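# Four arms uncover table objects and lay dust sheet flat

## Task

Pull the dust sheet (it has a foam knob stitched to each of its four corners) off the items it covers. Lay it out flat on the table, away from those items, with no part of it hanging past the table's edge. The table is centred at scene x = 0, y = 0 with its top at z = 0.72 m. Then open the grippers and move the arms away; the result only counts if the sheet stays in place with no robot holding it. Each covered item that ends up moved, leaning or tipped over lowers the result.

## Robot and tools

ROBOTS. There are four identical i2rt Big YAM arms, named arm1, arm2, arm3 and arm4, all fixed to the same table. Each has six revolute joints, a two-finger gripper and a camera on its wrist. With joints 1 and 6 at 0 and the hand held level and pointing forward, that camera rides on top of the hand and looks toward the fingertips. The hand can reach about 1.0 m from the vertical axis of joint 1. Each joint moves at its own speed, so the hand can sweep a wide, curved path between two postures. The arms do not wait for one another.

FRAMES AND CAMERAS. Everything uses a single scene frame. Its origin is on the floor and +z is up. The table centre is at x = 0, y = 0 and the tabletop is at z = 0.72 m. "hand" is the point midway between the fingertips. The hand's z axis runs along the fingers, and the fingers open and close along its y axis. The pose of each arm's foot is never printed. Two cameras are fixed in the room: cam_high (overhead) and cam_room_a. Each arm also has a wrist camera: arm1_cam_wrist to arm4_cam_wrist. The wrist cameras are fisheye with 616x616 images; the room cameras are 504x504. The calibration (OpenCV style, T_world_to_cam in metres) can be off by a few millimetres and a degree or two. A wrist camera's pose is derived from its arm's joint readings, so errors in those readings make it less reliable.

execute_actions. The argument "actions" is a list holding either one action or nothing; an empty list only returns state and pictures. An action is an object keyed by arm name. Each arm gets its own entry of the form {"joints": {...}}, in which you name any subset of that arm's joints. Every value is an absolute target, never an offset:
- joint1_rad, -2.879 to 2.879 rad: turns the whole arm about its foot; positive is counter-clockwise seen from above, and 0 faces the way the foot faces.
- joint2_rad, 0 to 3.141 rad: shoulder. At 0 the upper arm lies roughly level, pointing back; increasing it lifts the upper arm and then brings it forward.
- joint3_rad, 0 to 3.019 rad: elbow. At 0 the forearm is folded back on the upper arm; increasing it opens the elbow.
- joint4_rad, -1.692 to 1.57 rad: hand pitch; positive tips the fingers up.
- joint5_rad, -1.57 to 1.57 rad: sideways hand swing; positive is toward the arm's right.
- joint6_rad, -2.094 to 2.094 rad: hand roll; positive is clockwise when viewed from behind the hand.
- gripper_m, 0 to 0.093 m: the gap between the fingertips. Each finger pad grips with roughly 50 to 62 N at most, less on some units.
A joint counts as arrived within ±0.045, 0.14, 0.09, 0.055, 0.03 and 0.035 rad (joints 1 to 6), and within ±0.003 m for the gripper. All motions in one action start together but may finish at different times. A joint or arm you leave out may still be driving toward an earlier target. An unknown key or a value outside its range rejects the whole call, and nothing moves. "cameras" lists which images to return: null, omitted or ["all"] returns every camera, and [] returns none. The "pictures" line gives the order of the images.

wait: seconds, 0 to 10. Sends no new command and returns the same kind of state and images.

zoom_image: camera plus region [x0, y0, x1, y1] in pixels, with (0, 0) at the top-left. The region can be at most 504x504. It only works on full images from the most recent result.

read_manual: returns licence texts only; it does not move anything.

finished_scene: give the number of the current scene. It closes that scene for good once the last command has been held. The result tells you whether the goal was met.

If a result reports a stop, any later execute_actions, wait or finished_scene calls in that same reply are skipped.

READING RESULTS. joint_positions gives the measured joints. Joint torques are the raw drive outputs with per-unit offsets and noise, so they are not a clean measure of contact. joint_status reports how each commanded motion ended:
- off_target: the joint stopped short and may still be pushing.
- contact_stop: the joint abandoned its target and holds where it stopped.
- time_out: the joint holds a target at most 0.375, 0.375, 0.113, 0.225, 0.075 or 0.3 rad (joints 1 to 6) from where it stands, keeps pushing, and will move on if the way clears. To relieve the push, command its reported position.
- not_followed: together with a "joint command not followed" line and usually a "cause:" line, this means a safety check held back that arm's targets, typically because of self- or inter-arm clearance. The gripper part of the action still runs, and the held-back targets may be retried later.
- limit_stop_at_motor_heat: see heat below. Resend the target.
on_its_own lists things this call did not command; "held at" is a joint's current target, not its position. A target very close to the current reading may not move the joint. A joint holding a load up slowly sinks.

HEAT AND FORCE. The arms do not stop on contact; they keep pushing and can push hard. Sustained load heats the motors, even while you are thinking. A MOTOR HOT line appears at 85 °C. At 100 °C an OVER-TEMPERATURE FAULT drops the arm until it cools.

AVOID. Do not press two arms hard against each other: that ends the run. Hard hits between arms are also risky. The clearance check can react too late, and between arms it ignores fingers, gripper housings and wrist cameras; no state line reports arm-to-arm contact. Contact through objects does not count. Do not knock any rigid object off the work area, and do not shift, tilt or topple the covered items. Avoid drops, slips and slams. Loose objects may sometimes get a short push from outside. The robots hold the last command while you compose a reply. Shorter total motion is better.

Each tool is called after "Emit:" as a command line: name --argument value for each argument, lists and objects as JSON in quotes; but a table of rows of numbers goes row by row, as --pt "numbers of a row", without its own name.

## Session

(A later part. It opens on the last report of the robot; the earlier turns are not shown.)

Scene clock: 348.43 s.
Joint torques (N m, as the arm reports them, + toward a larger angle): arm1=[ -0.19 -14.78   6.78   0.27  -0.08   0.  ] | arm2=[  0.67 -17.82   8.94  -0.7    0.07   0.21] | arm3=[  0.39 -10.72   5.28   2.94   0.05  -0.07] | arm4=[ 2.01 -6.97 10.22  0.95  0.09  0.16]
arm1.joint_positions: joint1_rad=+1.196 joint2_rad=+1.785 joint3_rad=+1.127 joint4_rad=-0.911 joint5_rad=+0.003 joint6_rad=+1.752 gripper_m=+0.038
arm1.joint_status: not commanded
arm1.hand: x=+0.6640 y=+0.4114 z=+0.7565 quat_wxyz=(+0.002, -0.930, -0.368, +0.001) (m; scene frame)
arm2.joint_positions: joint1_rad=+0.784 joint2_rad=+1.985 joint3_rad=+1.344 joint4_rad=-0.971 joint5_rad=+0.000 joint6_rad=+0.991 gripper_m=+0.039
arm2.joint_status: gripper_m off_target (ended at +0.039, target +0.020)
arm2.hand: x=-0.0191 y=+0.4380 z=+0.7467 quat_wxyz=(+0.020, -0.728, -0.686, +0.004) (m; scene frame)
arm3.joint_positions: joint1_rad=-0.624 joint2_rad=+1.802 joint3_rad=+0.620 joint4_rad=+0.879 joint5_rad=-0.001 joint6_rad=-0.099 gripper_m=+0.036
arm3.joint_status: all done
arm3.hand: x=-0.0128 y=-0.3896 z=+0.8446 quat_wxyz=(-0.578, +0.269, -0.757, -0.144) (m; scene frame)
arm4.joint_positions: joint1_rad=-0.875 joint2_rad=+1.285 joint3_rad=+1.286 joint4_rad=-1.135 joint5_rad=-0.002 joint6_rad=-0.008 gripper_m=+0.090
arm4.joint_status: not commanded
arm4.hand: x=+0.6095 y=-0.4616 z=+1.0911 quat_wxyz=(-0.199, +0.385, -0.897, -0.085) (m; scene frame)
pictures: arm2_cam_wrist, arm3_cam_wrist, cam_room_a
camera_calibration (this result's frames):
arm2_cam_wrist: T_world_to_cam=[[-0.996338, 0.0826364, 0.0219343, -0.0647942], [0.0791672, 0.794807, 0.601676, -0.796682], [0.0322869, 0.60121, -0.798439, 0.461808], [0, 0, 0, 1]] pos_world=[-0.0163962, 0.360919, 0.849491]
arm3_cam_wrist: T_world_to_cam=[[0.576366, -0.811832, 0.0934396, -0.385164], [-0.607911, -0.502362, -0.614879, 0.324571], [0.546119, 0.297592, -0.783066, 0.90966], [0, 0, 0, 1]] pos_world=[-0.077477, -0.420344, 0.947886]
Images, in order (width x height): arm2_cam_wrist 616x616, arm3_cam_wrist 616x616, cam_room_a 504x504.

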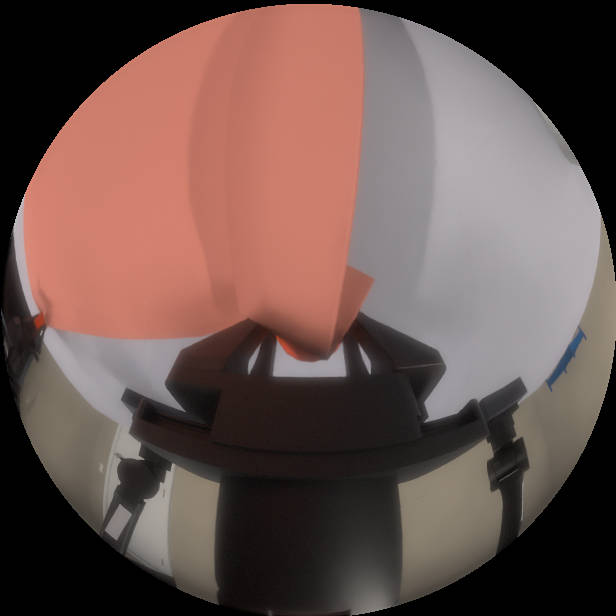

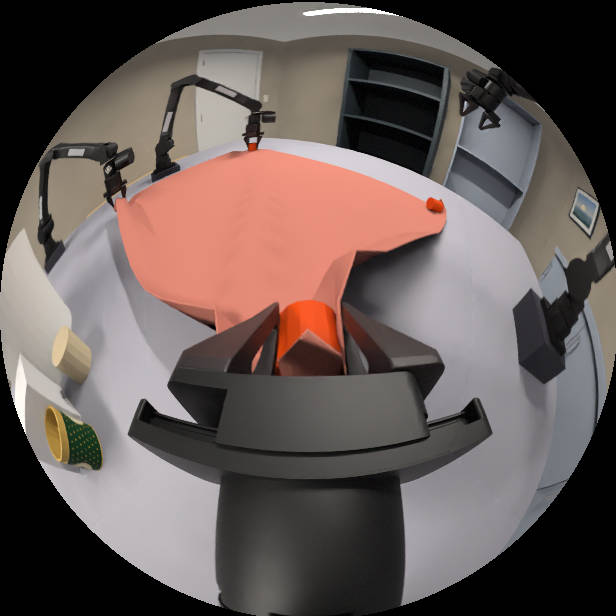

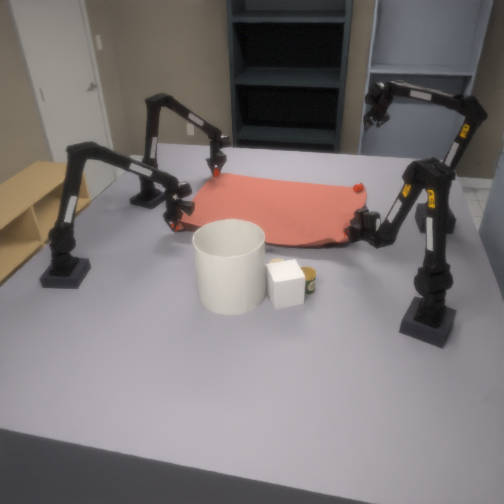

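Emit:
execute_actions --actions '[{"arm3":{"joints":{"joint2_rad":1.96,"joint3_rad":0.63,"joint4_rad":1.03}},"arm1":{"joints":{"gripper_m":0.09}},"arm2":{"joints":{"gripper_m":0.09}}}]' --cameras '["cam_high","arm3_cam_wrist"]'

Scene clock: 369.20 s.
Joint torques (N m, as the arm reports them, + toward a larger angle): arm1=[ -1.17 -14.92   7.02   0.15   0.03   0.02] | arm2=[  0.25 -18.29   9.07  -0.62   0.05   0.2 ] | arm3=[  0.46 -11.4    5.15   2.71   0.05  -0.09] | arm4=[ 1.94 -6.93 10.23  0.98  0.08  0.15]
arm1.joint_positions: joint1_rad=+1.196 joint2_rad=+1.785 joint3_rad=+1.127 joint4_rad=-0.911 joint5_rad=+0.003 joint6_rad=+1.752 gripper_m=+0.090
arm1.joint_status: all done
arm1.hand: x=+0.6641 y=+0.4114 z=+0.7565 quat_wxyz=(+0.002, -0.930, -0.368, +0.001) (m; scene frame)
arm2.joint_positions: joint1_rad=+0.784 joint2_rad=+1.984 joint3_rad=+1.344 joint4_rad=-0.972 joint5_rad=+0.000 joint6_rad=+0.991 gripper_m=+0.090
arm2.joint_status: all done
arm2.hand: x=-0.0191 y=+0.4380 z=+0.7473 quat_wxyz=(+0.020, -0.728, -0.686, +0.004) (m; scene frame)
arm3.joint_positions: joint1_rad=-0.624 joint2_rad=+1.963 joint3_rad=+0.620 joint4_rad=+1.014 joint5_rad=-0.001 joint6_rad=-0.099 gripper_m=+0.036
arm3.joint_status: all done
arm3.hand: x=-0.0173 y=-0.3925 z=+0.7912 quat_wxyz=(-0.568, +0.271, -0.764, -0.141) (m; scene frame)
arm4.joint_positions: joint1_rad=-0.875 joint2_rad=+1.285 joint3_rad=+1.286 joint4_rad=-1.135 joint5_rad=-0.002 joint6_rad=-0.008 gripper_m=+0.090
arm4.joint_status: not commanded
arm4.hand: x=+0.6095 y=-0.4616 z=+1.0911 quat_wxyz=(-0.199, +0.385, -0.897, -0.085) (m; scene frame)
pictures: arm3_cam_wrist, cam_high
camera_calibration (this result's frames):
arm3_cam_wrist: T_world_to_cam=[[0.578304, -0.81055, 0.092592, -0.378749], [-0.620418, -0.510648, -0.595248, 0.26852], [0.52976, 0.286788, -0.79819, 0.878555], [0, 0, 0, 1]] pos_world=[-0.0797961, -0.421835, 0.896159]
Images, in order (width x height): arm3_cam_wrist 616x616, cam_high 504x504.

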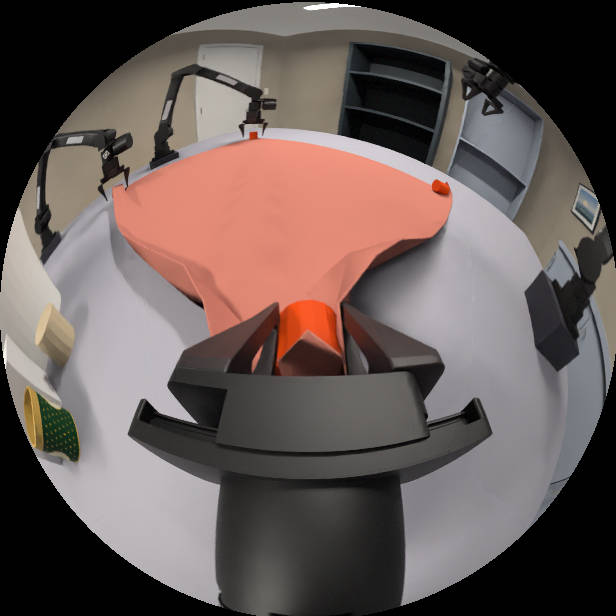

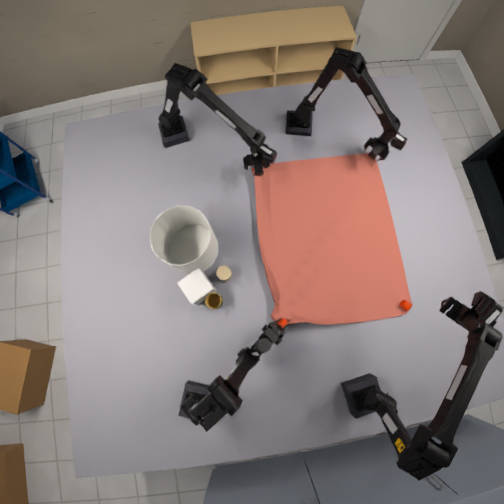

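Emit:
execute_actions --actions '[{"arm3":{"joints":{"joint2_rad":1.99,"joint3_rad":0.53,"joint4_rad":1.11}},"arm1":{"joints":{"joint2_rad":1.2}},"arm2":{"joints":{"joint2_rad":1.4}}}]' --cameras '[]'

Emit:
execute_actions --actions '[{"arm3":{"joints":{"gripper_m":0.09}}}]' --cameras '["cam_high","arm3_cam_wrist"]'

Scene clock: 377.90 s.
Joint torques (N m, as the arm reports them, + toward a larger angle): arm1=[-0.92 -6.75  9.91  0.97  0.   -0.02] | arm2=[  0.6  -12.26  10.92   0.28   0.07   0.19] | arm3=[ 0.56 -9.62  2.82  2.48  0.05 -0.08] | arm4=[ 2.09 -6.99 10.27  0.91  0.08  0.16]
arm1.joint_positions: joint1_rad=+1.196 joint2_rad=+1.184 joint3_rad=+1.127 joint4_rad=-0.908 joint5_rad=+0.002 joint6_rad=+1.752 gripper_m=+0.090
arm1.joint_status: all done
arm1.hand: x=+0.6583 y=+0.4147 z=+1.0329 quat_wxyz=(-0.251, -0.888, -0.351, -0.157) (m; scene frame)
arm2.joint_positions: joint1_rad=+0.784 joint2_rad=+1.409 joint3_rad=+1.352 joint4_rad=-0.973 joint5_rad=+0.000 joint6_rad=+0.991 gripper_m=+0.090
arm2.joint_status: all done
arm2.hand: x=-0.0159 y=+0.4362 z=+1.0535 quat_wxyz=(-0.263, -0.701, -0.661, -0.046) (m; scene frame)
arm3.joint_positions: joint1_rad=-0.624 joint2_rad=+1.969 joint3_rad=+0.535 joint4_rad=+1.100 joint5_rad=-0.001 joint6_rad=-0.099 gripper_m=+0.036
arm3.joint_status: all done
arm3.hand: x=-0.0444 y=-0.4104 z=+0.7820 quat_wxyz=(-0.566, +0.272, -0.765, -0.141) (m; scene frame)
arm4.joint_positions: joint1_rad=-0.875 joint2_rad=+1.285 joint3_rad=+1.286 joint4_rad=-1.135 joint5_rad=-0.002 joint6_rad=-0.008 gripper_m=+0.090
arm4.joint_status: not commanded
arm4.hand: x=+0.6095 y=-0.4616 z=+1.0911 quat_wxyz=(-0.199, +0.385, -0.897, -0.085) (m; scene frame)
pictures: none
No camera images: the call's "cameras" was empty. Leave "cameras" out to get every camera's image.

Scene clock: 378.57 s.
Joint torques (N m, as the arm reports them, + toward a larger angle): arm1=[-0.31 -7.44 10.02  0.98 -0.01 -0.06] | arm2=[  1.11 -12.53  10.99   0.43   0.07   0.18] | arm3=[  0.52 -10.06   2.82   2.42   0.05  -0.08] | arm4=[ 1.89 -7.1  10.26  1.    0.08  0.16]
arm1.joint_positions: joint1_rad=+1.196 joint2_rad=+1.184 joint3_rad=+1.127 joint4_rad=-0.908 joint5_rad=+0.002 joint6_rad=+1.752 gripper_m=+0.090
arm1.joint_status: not commanded
arm1.hand: x=+0.6583 y=+0.4147 z=+1.0329 quat_wxyz=(-0.251, -0.888, -0.351, -0.157) (m; scene frame)
arm2.joint_positions: joint1_rad=+0.784 joint2_rad=+1.409 joint3_rad=+1.352 joint4_rad=-0.973 joint5_rad=+0.000 joint6_rad=+0.991 gripper_m=+0.090
arm2.joint_status: not commanded
arm2.hand: x=-0.0159 y=+0.4362 z=+1.0535 quat_wxyz=(-0.263, -0.701, -0.661, -0.046) (m; scene frame)
arm3.joint_positions: joint1_rad=-0.624 joint2_rad=+1.973 joint3_rad=+0.535 joint4_rad=+1.100 joint5_rad=-0.001 joint6_rad=-0.099 gripper_m=+0.090
arm3.joint_status: all done
arm3.hand: x=-0.0448 y=-0.4107 z=+0.7799 quat_wxyz=(-0.565, +0.272, -0.766, -0.140) (m; scene frame)
arm4.joint_positions: joint1_rad=-0.875 joint2_rad=+1.285 joint3_rad=+1.286 joint4_rad=-1.135 joint5_rad=-0.002 joint6_rad=-0.008 gripper_m=+0.090
arm4.joint_status: not commanded
arm4.hand: x=+0.6095 y=-0.4616 z=+1.0911 quat_wxyz=(-0.199, +0.385, -0.897, -0.085) (m; scene frame)
pictures: arm3_cam_wrist, cam_high
camera_calibration (this result's frames):
arm3_cam_wrist: T_world_to_cam=[[0.579045, -0.81006, 0.0922507, -0.376029], [-0.62512, -0.513763, -0.587599, 0.227945], [0.523386, 0.282578, -0.803876, 0.891807], [0, 0, 0, 1]] pos_world=[-0.106528, -0.439501, 0.885532]
Images, in order (width x height): arm3_cam_wrist 616x616, cam_high 504x504.

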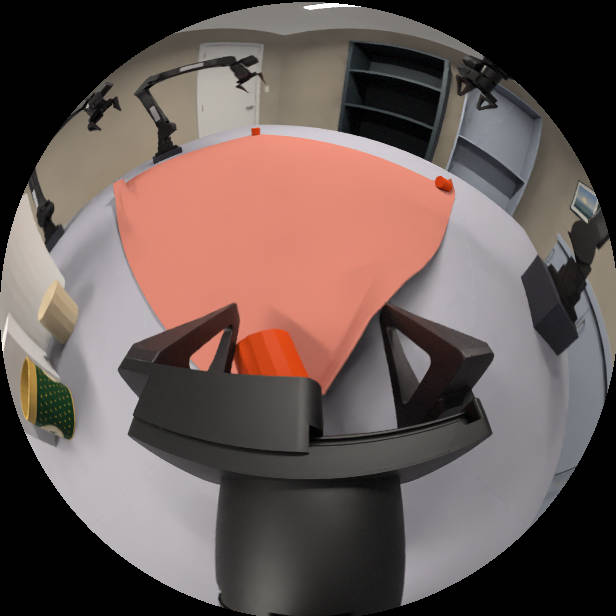

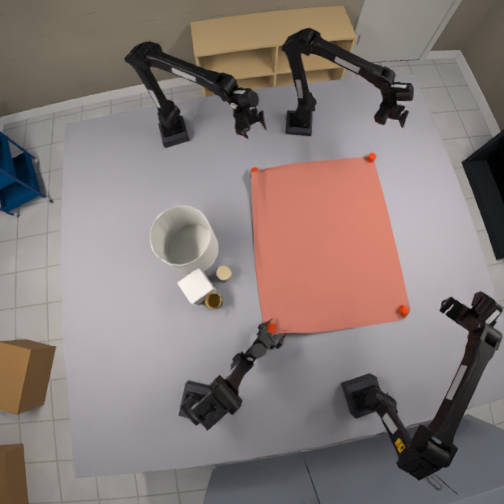

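Emit:
execute_actions --actions '[{"arm3":{"joints":{"joint2_rad":1.4}}}]' --cameras '["cam_high","cam_room_a"]'

Scene clock: 383.50 s.
Joint torques (N m, as the arm reports them, + toward a larger angle): arm1=[-0.89 -7.01 10.05  1.18  0.   -0.12] | arm2=[  0.8  -13.05  10.8    0.13   0.08   0.2 ] | arm3=[ 0.52 -6.87  8.11  2.21  0.06 -0.08] | arm4=[ 1.95 -6.91 10.22  0.93  0.1   0.15]
arm1.joint_positions: joint1_rad=+1.196 joint2_rad=+1.184 joint3_rad=+1.127 joint4_rad=-0.908 joint5_rad=+0.002 joint6_rad=+1.752 gripper_m=+0.090
arm1.joint_status: not commanded
arm1.hand: x=+0.6583 y=+0.4147 z=+1.0329 quat_wxyz=(-0.251, -0.888, -0.351, -0.157) (m; scene frame)
arm2.joint_positions: joint1_rad=+0.784 joint2_rad=+1.409 joint3_rad=+1.352 joint4_rad=-0.973 joint5_rad=+0.000 joint6_rad=+0.991 gripper_m=+0.090
arm2.joint_status: not commanded
arm2.hand: x=-0.0159 y=+0.4362 z=+1.0535 quat_wxyz=(-0.263, -0.701, -0.661, -0.046) (m; scene frame)
arm3.joint_positions: joint1_rad=-0.624 joint2_rad=+1.394 joint3_rad=+0.530 joint4_rad=+1.102 joint5_rad=-0.001 joint6_rad=-0.099 gripper_m=+0.090
arm3.joint_status: all done
arm3.hand: x=-0.0519 y=-0.4156 z=+1.0705 quat_wxyz=(-0.766, +0.206, -0.579, -0.190) (m; scene frame)
arm4.joint_positions: joint1_rad=-0.875 joint2_rad=+1.285 joint3_rad=+1.286 joint4_rad=-1.135 joint5_rad=-0.002 joint6_rad=-0.008 gripper_m=+0.090
arm4.joint_status: not commanded
arm4.hand: x=+0.6095 y=-0.4616 z=+1.0911 quat_wxyz=(-0.199, +0.385, -0.897, -0.085) (m; scene frame)
pictures: cam_high, cam_room_a
Images, in order (width x height): cam_high 504x504, cam_room_a 504x504.

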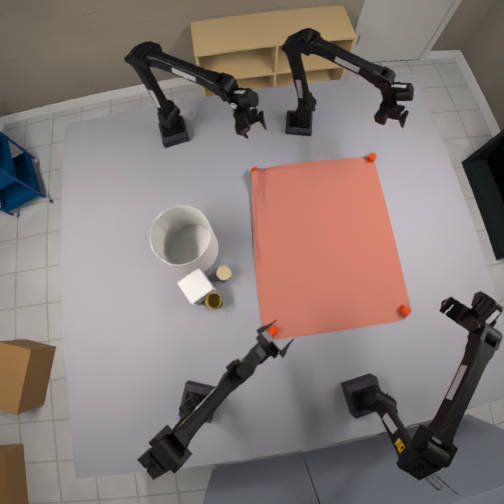

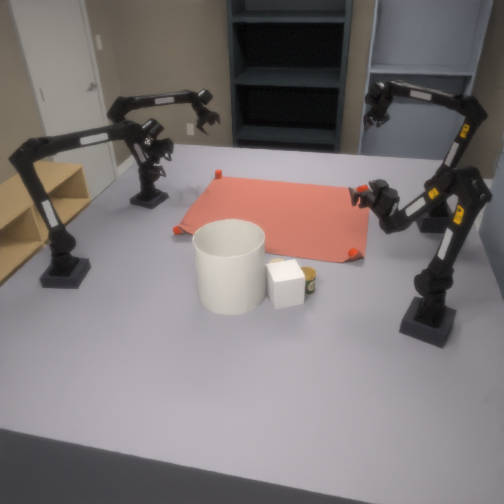

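Emit:
finished_scene --scene 2

The scene is finished: the task was done.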